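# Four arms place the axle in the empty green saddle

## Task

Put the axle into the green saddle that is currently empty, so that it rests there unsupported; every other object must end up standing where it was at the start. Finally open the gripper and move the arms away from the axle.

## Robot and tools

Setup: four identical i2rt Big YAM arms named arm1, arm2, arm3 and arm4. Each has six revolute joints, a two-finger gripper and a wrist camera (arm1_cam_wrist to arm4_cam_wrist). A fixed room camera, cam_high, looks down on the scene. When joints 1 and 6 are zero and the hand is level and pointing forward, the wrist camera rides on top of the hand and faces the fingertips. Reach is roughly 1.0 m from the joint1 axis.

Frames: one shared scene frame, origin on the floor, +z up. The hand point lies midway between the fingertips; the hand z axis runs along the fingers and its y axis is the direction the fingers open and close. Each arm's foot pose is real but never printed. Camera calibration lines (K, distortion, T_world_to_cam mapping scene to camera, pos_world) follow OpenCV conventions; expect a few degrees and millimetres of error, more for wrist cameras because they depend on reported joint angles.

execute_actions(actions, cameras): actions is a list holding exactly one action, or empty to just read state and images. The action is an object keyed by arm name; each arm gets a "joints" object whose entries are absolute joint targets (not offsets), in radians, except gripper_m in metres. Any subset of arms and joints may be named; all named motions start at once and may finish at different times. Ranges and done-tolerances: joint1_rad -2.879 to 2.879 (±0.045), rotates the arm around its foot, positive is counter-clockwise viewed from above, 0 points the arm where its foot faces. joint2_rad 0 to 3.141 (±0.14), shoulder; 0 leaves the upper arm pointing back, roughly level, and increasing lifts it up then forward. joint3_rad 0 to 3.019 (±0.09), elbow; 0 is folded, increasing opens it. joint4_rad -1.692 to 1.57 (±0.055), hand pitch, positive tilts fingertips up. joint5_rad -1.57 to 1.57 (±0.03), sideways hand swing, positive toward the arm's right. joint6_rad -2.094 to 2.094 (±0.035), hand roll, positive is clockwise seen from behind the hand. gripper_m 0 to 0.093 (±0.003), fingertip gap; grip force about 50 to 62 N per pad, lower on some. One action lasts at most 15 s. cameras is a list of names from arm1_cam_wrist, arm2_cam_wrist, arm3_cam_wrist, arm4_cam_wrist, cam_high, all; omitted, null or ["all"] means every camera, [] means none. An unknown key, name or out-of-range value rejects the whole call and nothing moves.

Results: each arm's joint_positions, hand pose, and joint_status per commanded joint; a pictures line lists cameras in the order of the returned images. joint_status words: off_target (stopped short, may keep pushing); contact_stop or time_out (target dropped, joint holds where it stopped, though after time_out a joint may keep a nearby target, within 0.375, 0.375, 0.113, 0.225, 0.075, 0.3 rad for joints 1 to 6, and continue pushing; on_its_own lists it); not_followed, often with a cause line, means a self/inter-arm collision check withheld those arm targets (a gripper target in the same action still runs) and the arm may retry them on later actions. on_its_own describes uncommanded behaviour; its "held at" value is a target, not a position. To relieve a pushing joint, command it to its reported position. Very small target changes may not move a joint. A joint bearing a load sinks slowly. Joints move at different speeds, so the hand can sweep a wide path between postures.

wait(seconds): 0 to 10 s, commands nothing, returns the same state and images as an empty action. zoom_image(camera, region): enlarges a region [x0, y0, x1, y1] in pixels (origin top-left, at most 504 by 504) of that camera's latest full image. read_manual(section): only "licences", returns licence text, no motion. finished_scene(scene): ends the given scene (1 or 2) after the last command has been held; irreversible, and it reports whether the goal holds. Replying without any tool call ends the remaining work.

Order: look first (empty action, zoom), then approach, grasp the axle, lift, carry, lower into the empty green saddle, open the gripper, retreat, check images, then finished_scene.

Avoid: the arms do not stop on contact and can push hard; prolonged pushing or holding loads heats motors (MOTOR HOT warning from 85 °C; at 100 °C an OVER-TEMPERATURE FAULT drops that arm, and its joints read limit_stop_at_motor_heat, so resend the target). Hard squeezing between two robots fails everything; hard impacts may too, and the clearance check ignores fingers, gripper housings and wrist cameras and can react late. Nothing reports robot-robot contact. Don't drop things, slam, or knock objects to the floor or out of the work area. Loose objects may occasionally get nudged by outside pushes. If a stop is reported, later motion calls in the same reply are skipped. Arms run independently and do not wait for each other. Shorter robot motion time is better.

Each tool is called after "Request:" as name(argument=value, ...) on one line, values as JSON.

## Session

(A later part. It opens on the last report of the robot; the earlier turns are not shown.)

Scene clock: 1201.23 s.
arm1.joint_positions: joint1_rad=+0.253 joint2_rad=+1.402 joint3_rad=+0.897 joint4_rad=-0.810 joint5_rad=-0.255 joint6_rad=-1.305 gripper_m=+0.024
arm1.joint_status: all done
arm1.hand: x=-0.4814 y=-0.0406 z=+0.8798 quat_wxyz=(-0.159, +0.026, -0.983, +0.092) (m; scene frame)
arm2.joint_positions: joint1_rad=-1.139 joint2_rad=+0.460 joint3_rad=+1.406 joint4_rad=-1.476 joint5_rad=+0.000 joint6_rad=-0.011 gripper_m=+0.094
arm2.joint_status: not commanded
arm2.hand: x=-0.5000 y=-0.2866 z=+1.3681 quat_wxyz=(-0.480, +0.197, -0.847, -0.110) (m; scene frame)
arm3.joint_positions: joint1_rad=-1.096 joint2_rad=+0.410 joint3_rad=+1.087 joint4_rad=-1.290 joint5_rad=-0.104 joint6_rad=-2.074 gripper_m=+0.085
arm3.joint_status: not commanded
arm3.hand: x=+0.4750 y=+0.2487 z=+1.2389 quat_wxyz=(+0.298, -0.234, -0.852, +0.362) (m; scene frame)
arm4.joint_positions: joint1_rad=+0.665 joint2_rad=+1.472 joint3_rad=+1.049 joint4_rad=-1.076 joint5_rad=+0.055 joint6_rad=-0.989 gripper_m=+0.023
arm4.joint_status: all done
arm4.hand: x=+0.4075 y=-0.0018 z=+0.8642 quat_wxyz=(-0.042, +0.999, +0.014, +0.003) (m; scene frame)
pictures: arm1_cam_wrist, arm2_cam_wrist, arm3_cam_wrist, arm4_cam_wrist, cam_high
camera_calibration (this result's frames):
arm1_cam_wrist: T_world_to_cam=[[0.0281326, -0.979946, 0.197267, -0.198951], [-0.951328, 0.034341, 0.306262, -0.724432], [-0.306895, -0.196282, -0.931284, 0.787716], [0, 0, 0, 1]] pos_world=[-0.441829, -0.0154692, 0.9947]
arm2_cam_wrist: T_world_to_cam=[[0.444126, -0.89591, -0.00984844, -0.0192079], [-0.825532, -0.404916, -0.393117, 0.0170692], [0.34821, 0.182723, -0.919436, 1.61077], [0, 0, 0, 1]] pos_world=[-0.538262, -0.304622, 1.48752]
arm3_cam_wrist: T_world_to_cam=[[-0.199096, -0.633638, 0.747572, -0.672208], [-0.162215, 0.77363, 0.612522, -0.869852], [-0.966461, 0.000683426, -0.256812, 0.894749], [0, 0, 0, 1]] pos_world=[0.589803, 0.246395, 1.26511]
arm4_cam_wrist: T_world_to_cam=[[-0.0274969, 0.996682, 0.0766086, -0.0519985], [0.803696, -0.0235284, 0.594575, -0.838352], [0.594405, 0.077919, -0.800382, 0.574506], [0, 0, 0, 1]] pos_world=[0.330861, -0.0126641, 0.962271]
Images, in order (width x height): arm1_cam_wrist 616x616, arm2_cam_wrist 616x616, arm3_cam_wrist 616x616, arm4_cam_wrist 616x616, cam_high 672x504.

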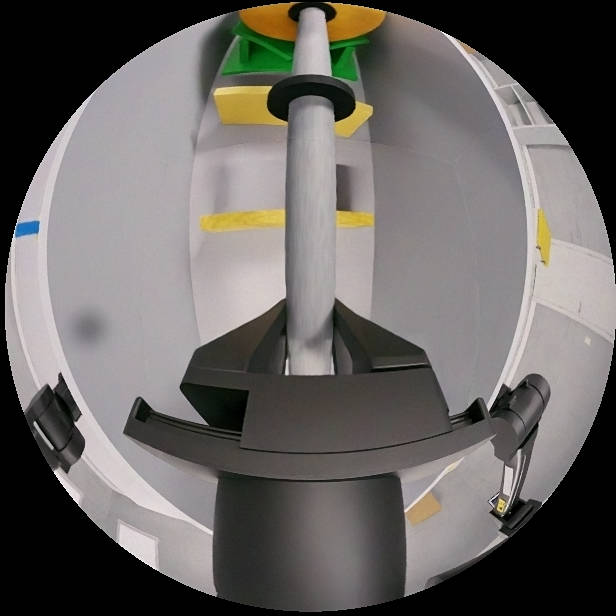

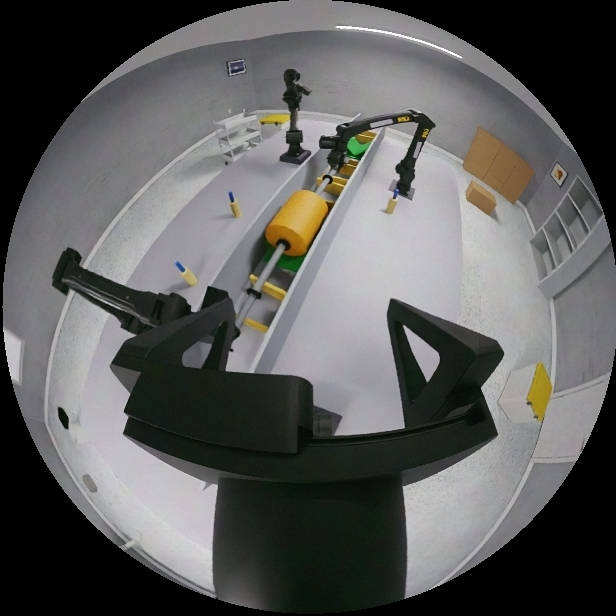

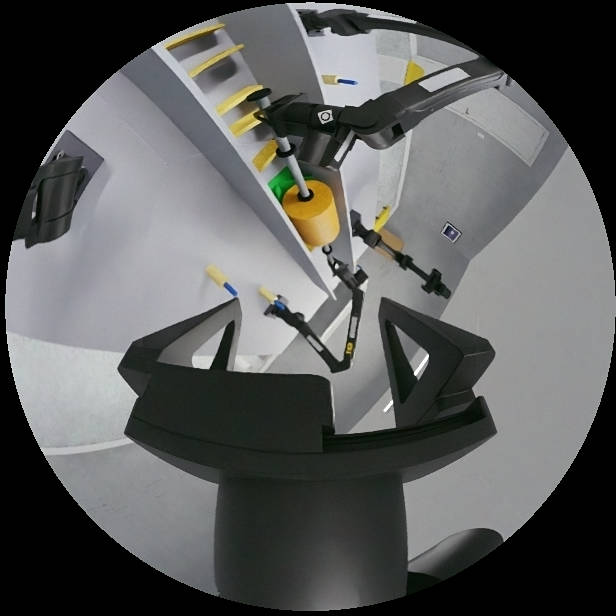

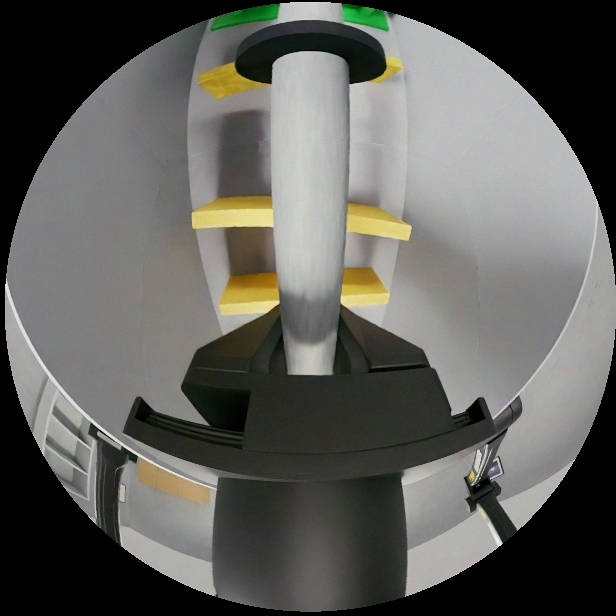

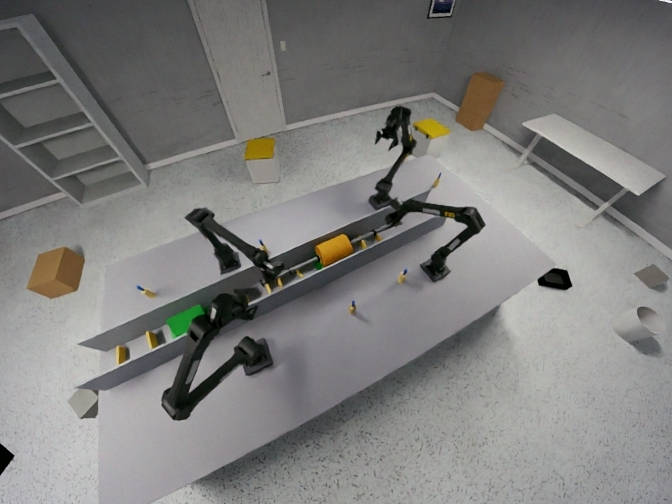

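Request:
zoom_image(camera="arm1_cam_wrist", region=[210, 0, 400, 90])

Request:
zoom_image(camera="arm2_cam_wrist", region=[250, 180, 340, 280])

Request:
zoom_image(camera="arm3_cam_wrist", region=[255, 155, 345, 255])

Request:
zoom_image(camera="cam_high", region=[295, 220, 375, 285])

Region (210, 0, 400, 90) of arm1_cam_wrist's 616x616 image, scaled by 2.653, with more detail than that image has; it fills the top 239 rows of this view, and the rest is white.

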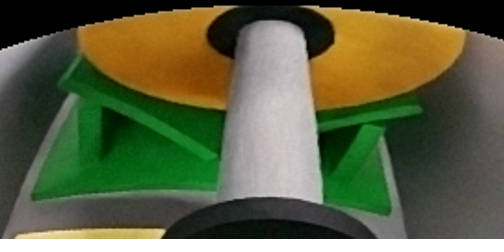

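Region (250, 180, 340, 280) of arm2_cam_wrist's 616x616 image, scaled by 5.040, with more detail than that image has; it fills the left 454 columns of this view, and the rest is white.

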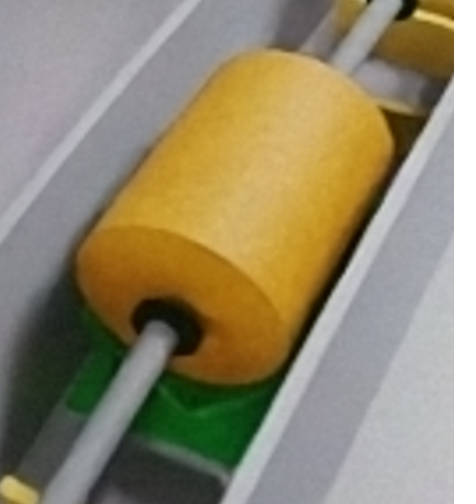

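Region (255, 155, 345, 255) of arm3_cam_wrist's 616x616 image, scaled by 5.040, with more detail than that image has; it fills the left 454 columns of this view, and the rest is white.

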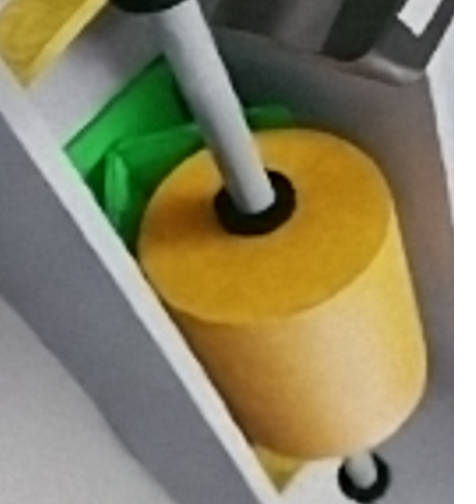

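Region (295, 220, 375, 285) of cam_high's 672x504 image, scaled by 6.300, with more detail than that image has; it fills the top 410 rows of this view, and the rest is white.

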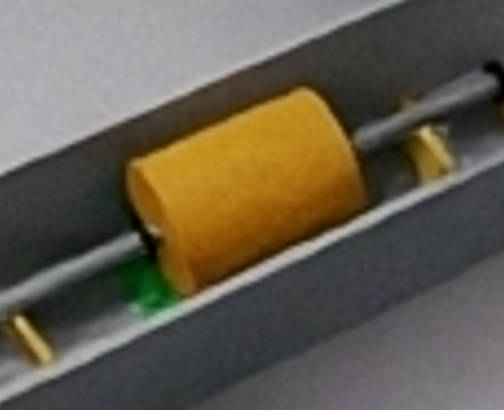

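Request:
zoom_image(camera="arm1_cam_wrist", region=[222, 5, 302, 80])

Request:
zoom_image(camera="arm1_cam_wrist", region=[315, 5, 395, 80])

Region (222, 5, 302, 80) of arm1_cam_wrist's 616x616 image, scaled by 6.300, with more detail than that image has; it fills the top 472 rows of this view, and the rest is white.

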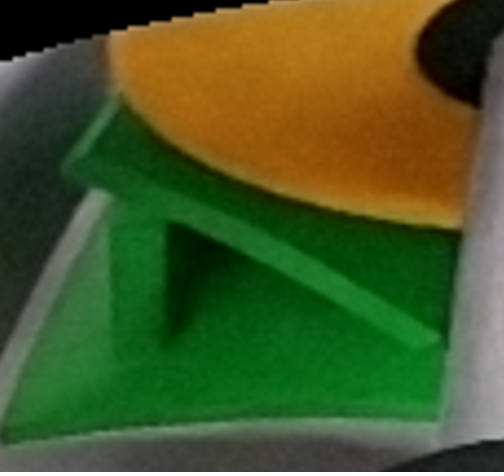

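Region (315, 5, 395, 80) of arm1_cam_wrist's 616x616 image, scaled by 6.300, with more detail than that image has; it fills the top 472 rows of this view, and the rest is white.

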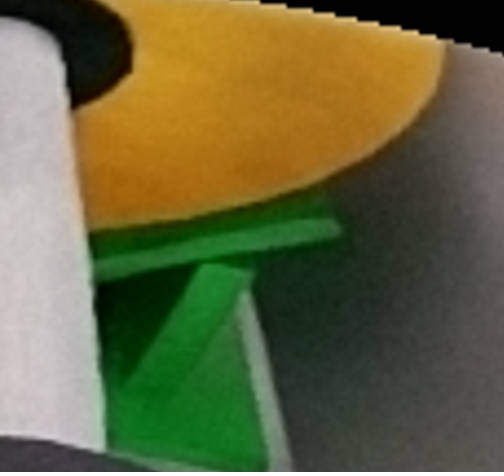

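Request:
execute_actions(actions=[{"arm4":{"joints":{"joint2_rad":1.510,"joint3_rad":1.067,"joint4_rad":-1.028}},"arm1":{"joints":{"joint2_rad":1.440,"joint3_rad":0.915,"joint4_rad":-0.764}}}])

Scene clock: 1261.37 s.
arm1.joint_positions: joint1_rad=+0.253 joint2_rad=+1.429 joint3_rad=+0.892 joint4_rad=-0.789 joint5_rad=-0.253 joint6_rad=-1.314 gripper_m=+0.024
arm1.joint_status: all done
arm1.hand: x=-0.4811 y=-0.0423 z=+0.8678 quat_wxyz=(-0.157, +0.030, -0.983, +0.087) (m; scene frame)
arm2.joint_positions: joint1_rad=-1.139 joint2_rad=+0.460 joint3_rad=+1.406 joint4_rad=-1.476 joint5_rad=+0.000 joint6_rad=-0.011 gripper_m=+0.094
arm2.joint_status: not commanded
arm2.hand: x=-0.5000 y=-0.2866 z=+1.3681 quat_wxyz=(-0.480, +0.197, -0.847, -0.110) (m; scene frame)
arm3.joint_positions: joint1_rad=-1.096 joint2_rad=+0.410 joint3_rad=+1.087 joint4_rad=-1.290 joint5_rad=-0.104 joint6_rad=-2.074 gripper_m=+0.085
arm3.joint_status: not commanded
arm3.hand: x=+0.4750 y=+0.2487 z=+1.2389 quat_wxyz=(+0.298, -0.234, -0.852, +0.362) (m; scene frame)
arm4.joint_positions: joint1_rad=+0.657 joint2_rad=+1.504 joint3_rad=+1.045 joint4_rad=-1.045 joint5_rad=+0.057 joint6_rad=-1.004 gripper_m=+0.023
arm4.joint_status: all done
arm4.hand: x=+0.4075 y=+0.0041 z=+0.8501 quat_wxyz=(-0.040, +0.999, +0.018, +0.006) (m; scene frame)
pictures: arm1_cam_wrist, arm2_cam_wrist, arm3_cam_wrist, arm4_cam_wrist, cam_high
camera_calibration (this result's frames):
arm1_cam_wrist: T_world_to_cam=[[0.0374, -0.981232, 0.18917, -0.186893], [-0.949629, 0.024042, 0.312454, -0.725397], [-0.311138, -0.191327, -0.930907, 0.774144], [0, 0, 0, 1]] pos_world=[-0.441002, -0.0178304, 0.982663]
arm2_cam_wrist: T_world_to_cam=[[0.444126, -0.89591, -0.00984844, -0.0192079], [-0.825532, -0.404916, -0.393117, 0.0170692], [0.34821, 0.182723, -0.919436, 1.61077], [0, 0, 0, 1]] pos_world=[-0.538262, -0.304622, 1.48752]
arm3_cam_wrist: T_world_to_cam=[[-0.199096, -0.633638, 0.747572, -0.672208], [-0.162215, 0.77363, 0.612522, -0.869852], [-0.966461, 0.000683426, -0.256812, 0.894749], [0, 0, 0, 1]] pos_world=[0.589803, 0.246395, 1.26511]
arm4_cam_wrist: T_world_to_cam=[[-0.0354269, 0.996755, 0.0722857, -0.0498706], [0.799742, -0.0150992, 0.600154, -0.83305], [0.599298, 0.0790715, -0.796612, 0.557524], [0, 0, 0, 1]] pos_world=[0.330336, -0.00695385, 0.947693]
Images, in order (width x height): arm1_cam_wrist 616x616, arm2_cam_wrist 616x616, arm3_cam_wrist 616x616, arm4_cam_wrist 616x616, cam_high 672x504.

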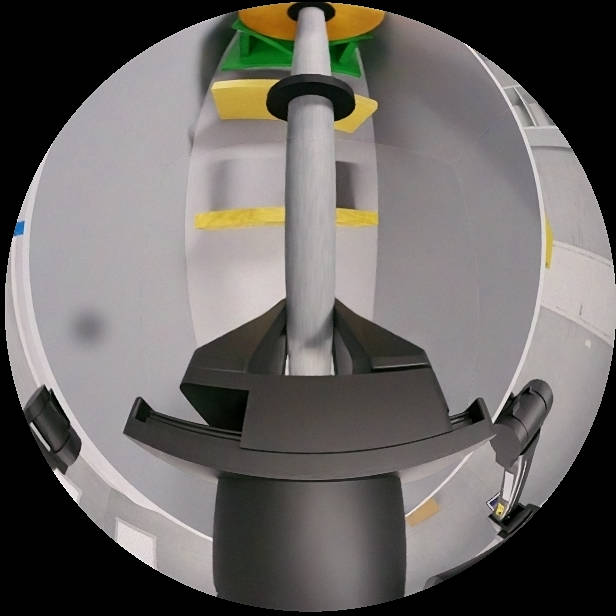

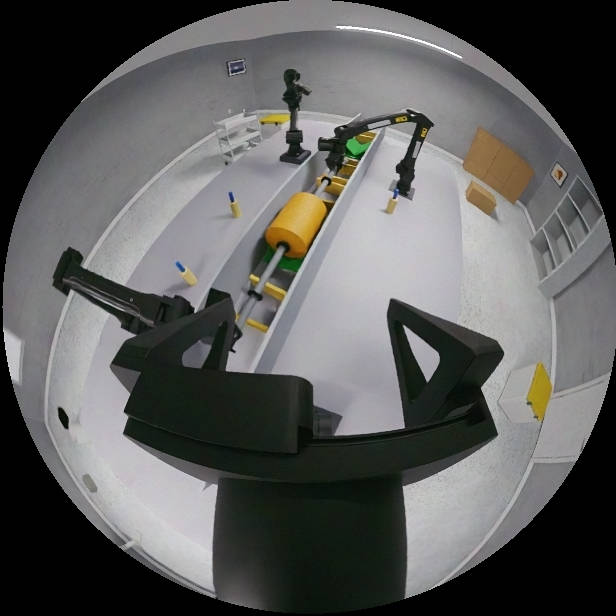

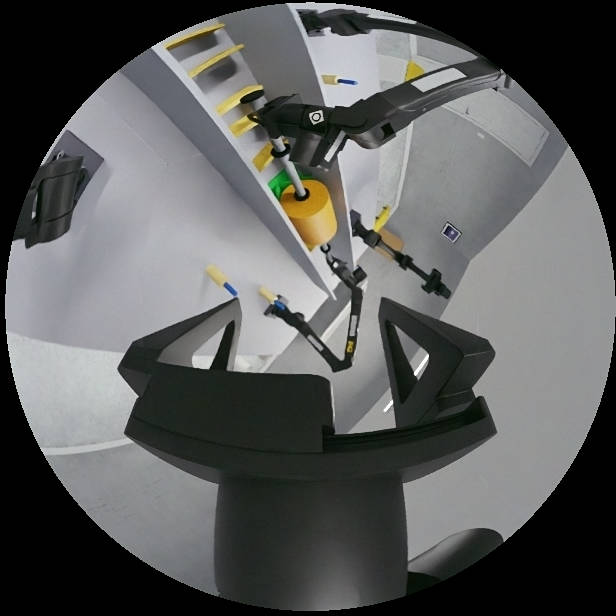

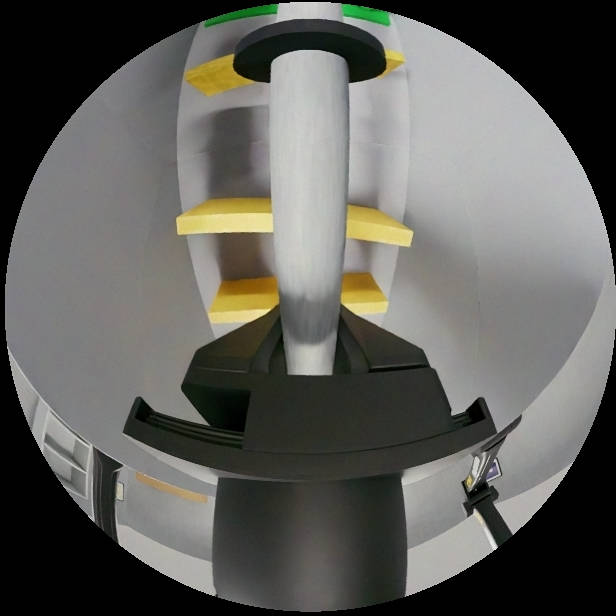

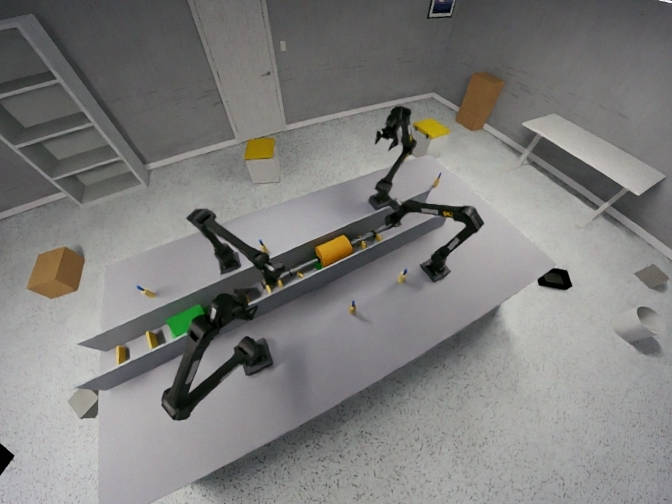

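Request:
zoom_image(camera="arm1_cam_wrist", region=[215, 0, 395, 85])

Request:
zoom_image(camera="arm3_cam_wrist", region=[255, 155, 345, 255])

Request:
zoom_image(camera="arm2_cam_wrist", region=[250, 180, 340, 280])

Region (215, 0, 395, 85) of arm1_cam_wrist's 616x616 image, scaled by 2.800, with more detail than that image has; it fills the top 238 rows of this view, and the rest is white.

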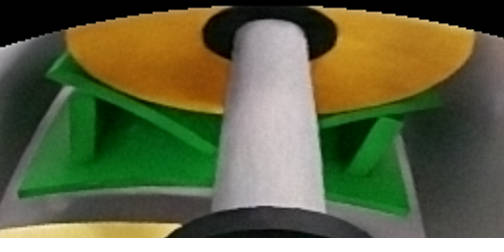

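Region (255, 155, 345, 255) of arm3_cam_wrist's 616x616 image, scaled by 5.040, with more detail than that image has; it fills the left 454 columns of this view, and the rest is white.

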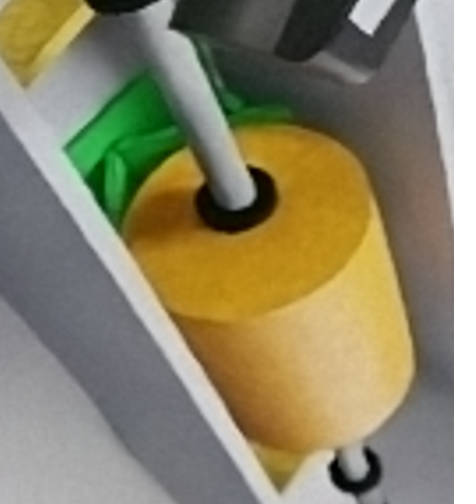

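Region (250, 180, 340, 280) of arm2_cam_wrist's 616x616 image, scaled by 5.040, with more detail than that image has; it fills the left 454 columns of this view, and the rest is white.

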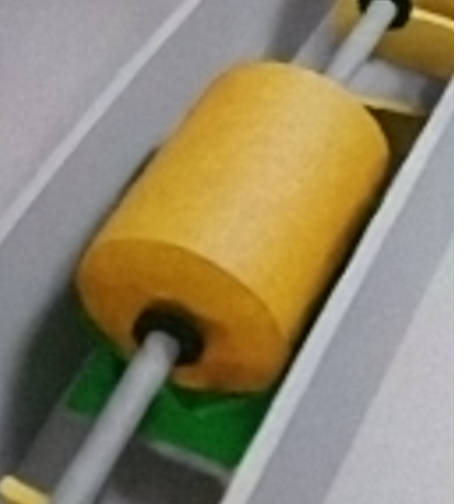

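Request:
execute_actions(actions=[{"arm4":{"joints":{"gripper_m":0.082,"joint2_rad":1.21,"joint3_rad":1.35,"joint4_rad":-1.33}},"arm1":{"joints":{"gripper_m":0.082,"joint2_rad":1.14,"joint3_rad":1.20,"joint4_rad":-1.065}}}])

Scene clock: 1290.73 s.
arm1.joint_positions: joint1_rad=+0.253 joint2_rad=+1.139 joint3_rad=+1.188 joint4_rad=-1.056 joint5_rad=-0.254 joint6_rad=-1.314 gripper_m=+0.082
arm1.joint_status: all done
arm1.hand: x=-0.4790 y=-0.0529 z=+1.0997 quat_wxyz=(-0.194, +0.049, -0.951, +0.237) (m; scene frame)
arm2.joint_positions: joint1_rad=-1.139 joint2_rad=+0.460 joint3_rad=+1.406 joint4_rad=-1.476 joint5_rad=+0.000 joint6_rad=-0.011 gripper_m=+0.094
arm2.joint_status: not commanded
arm2.hand: x=-0.5000 y=-0.2866 z=+1.3681 quat_wxyz=(-0.480, +0.197, -0.847, -0.110) (m; scene frame)
arm3.joint_positions: joint1_rad=-1.096 joint2_rad=+0.410 joint3_rad=+1.087 joint4_rad=-1.290 joint5_rad=-0.104 joint6_rad=-2.074 gripper_m=+0.085
arm3.joint_status: not commanded
arm3.hand: x=+0.4750 y=+0.2487 z=+1.2389 quat_wxyz=(+0.298, -0.234, -0.852, +0.362) (m; scene frame)
arm4.joint_positions: joint1_rad=+0.657 joint2_rad=+1.211 joint3_rad=+1.340 joint4_rad=-1.318 joint5_rad=+0.057 joint6_rad=-1.004 gripper_m=+0.082
arm4.joint_status: all done
arm4.hand: x=+0.4075 y=+0.0048 z=+1.0818 quat_wxyz=(-0.171, +0.982, +0.013, -0.081) (m; scene frame)
pictures: arm1_cam_wrist, arm2_cam_wrist, arm3_cam_wrist, arm4_cam_wrist, cam_high
camera_calibration (this result's frames):
arm1_cam_wrist: T_world_to_cam=[[0.00601054, -0.878709, 0.47732, -0.567686], [-0.973071, 0.104853, 0.205279, -0.6847], [-0.230429, -0.4657, -0.854415, 0.92865], [0, 0, 0, 1]] pos_world=[-0.448861, 0.00543449, 1.20498]
arm2_cam_wrist: T_world_to_cam=[[0.444126, -0.89591, -0.00984844, -0.0192079], [-0.825532, -0.404916, -0.393117, 0.0170692], [0.34821, 0.182723, -0.919436, 1.61077], [0, 0, 0, 1]] pos_world=[-0.538262, -0.304622, 1.48752]
arm3_cam_wrist: T_world_to_cam=[[-0.199096, -0.633638, 0.747572, -0.672208], [-0.162215, 0.77363, 0.612522, -0.869852], [-0.966461, 0.000683426, -0.256812, 0.894749], [0, 0, 0, 1]] pos_world=[0.589803, 0.246395, 1.26511]
arm4_cam_wrist: T_world_to_cam=[[0.00143717, 0.944256, 0.32921, -0.359975], [0.892548, -0.149669, 0.425391, -0.820189], [0.45095, 0.293224, -0.843009, 0.851607], [0, 0, 0, 1]] pos_world=[0.348543, -0.0325598, 1.18532]
Images, in order (width x height): arm1_cam_wrist 616x616, arm2_cam_wrist 616x616, arm3_cam_wrist 616x616, arm4_cam_wrist 616x616, cam_high 672x504.

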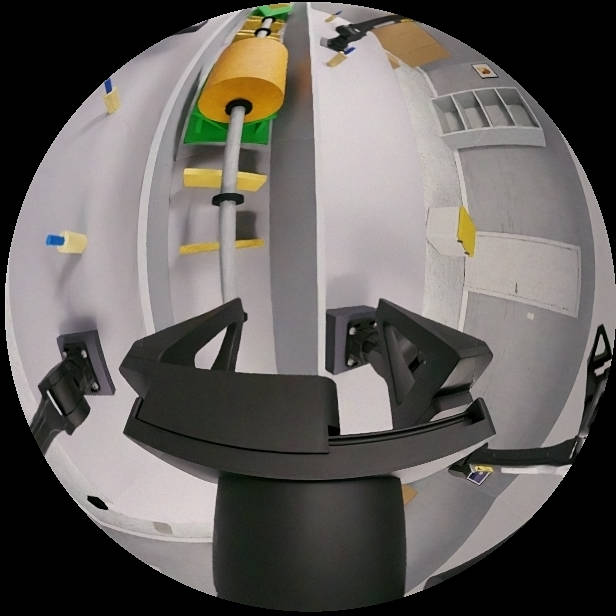

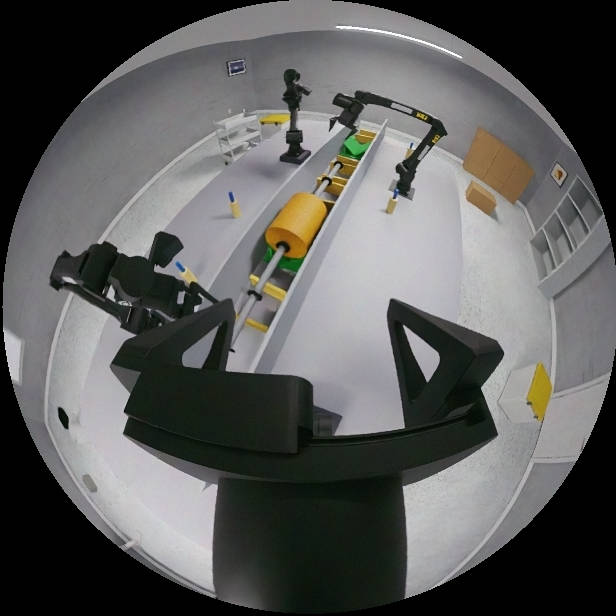

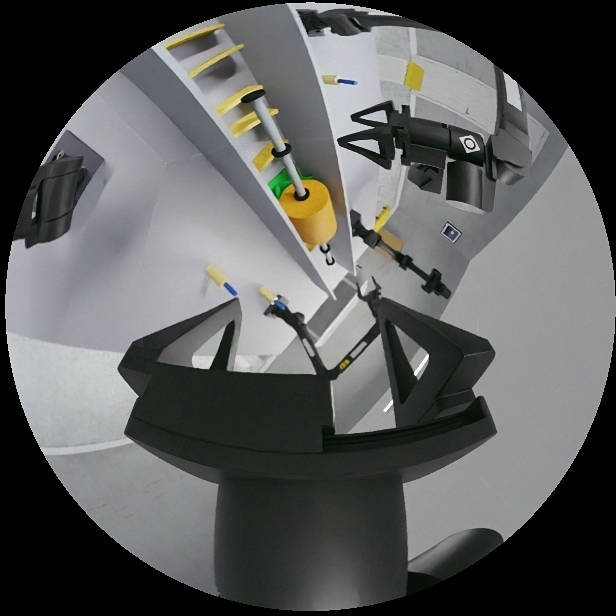

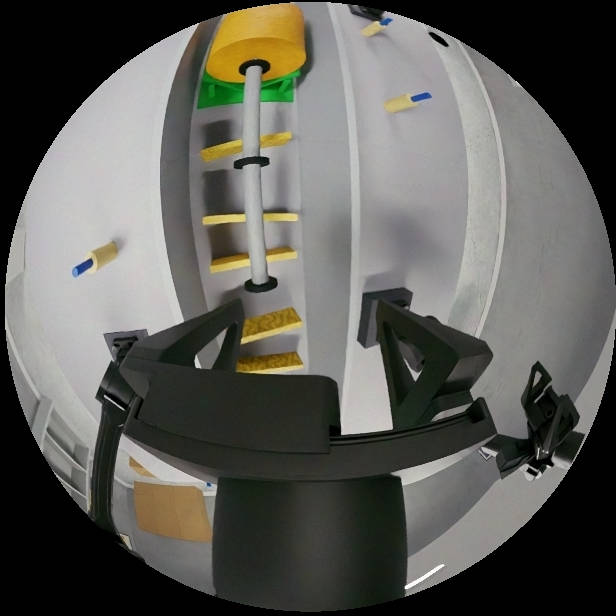

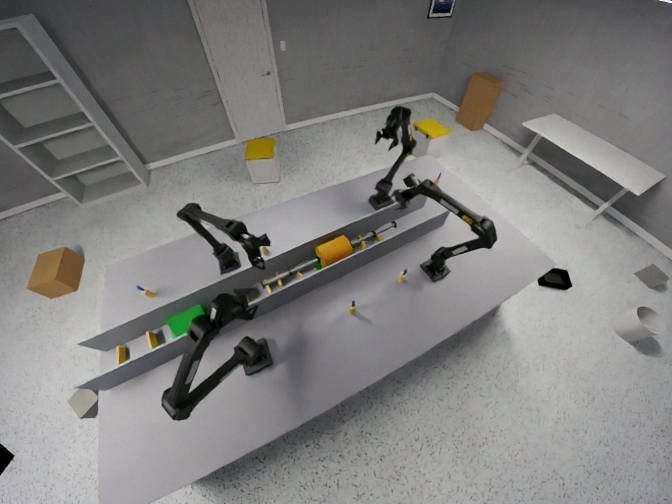

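Request:
zoom_image(camera="arm1_cam_wrist", region=[170, 0, 310, 160])

Request:
zoom_image(camera="arm4_cam_wrist", region=[180, 0, 320, 130])

Request:
zoom_image(camera="cam_high", region=[80, 160, 480, 400])

Region (170, 0, 310, 160) of arm1_cam_wrist's 616x616 image, scaled by 3.150, with more detail than that image has; it fills the left 441 columns of this view, and the rest is white.

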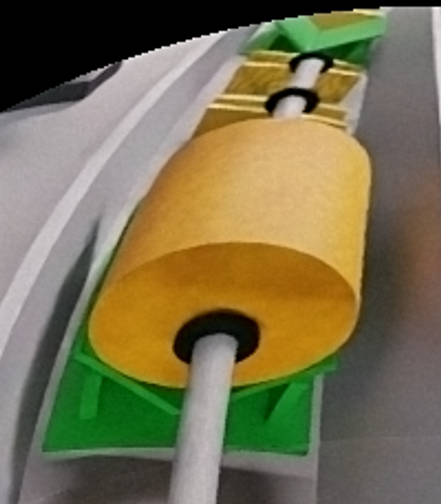

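Region (180, 0, 320, 130) of arm4_cam_wrist's 616x616 image, scaled by 3.600, with more detail than that image has; it fills the top 468 rows of this view, and the rest is white.

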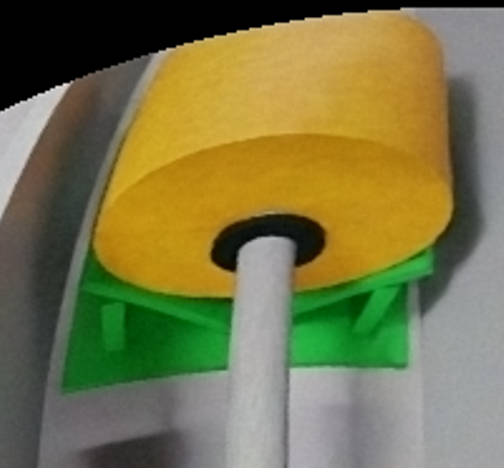

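Region (80, 160, 480, 400) of cam_high's 672x504 image, scaled by 1.260, with more detail than that image has; it fills the top 302 rows of this view, and the rest is white.

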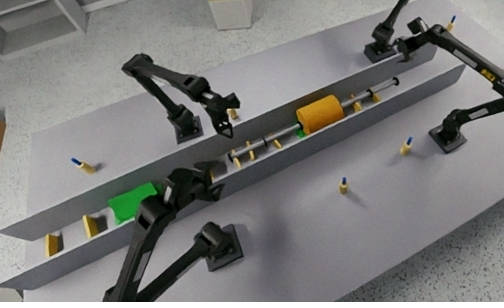

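The axle is seated and centred in the saddle, everything else is still standing, and the arms are clear.

Request:
finished_scene(scene=2)

The scene is finished: the task was done.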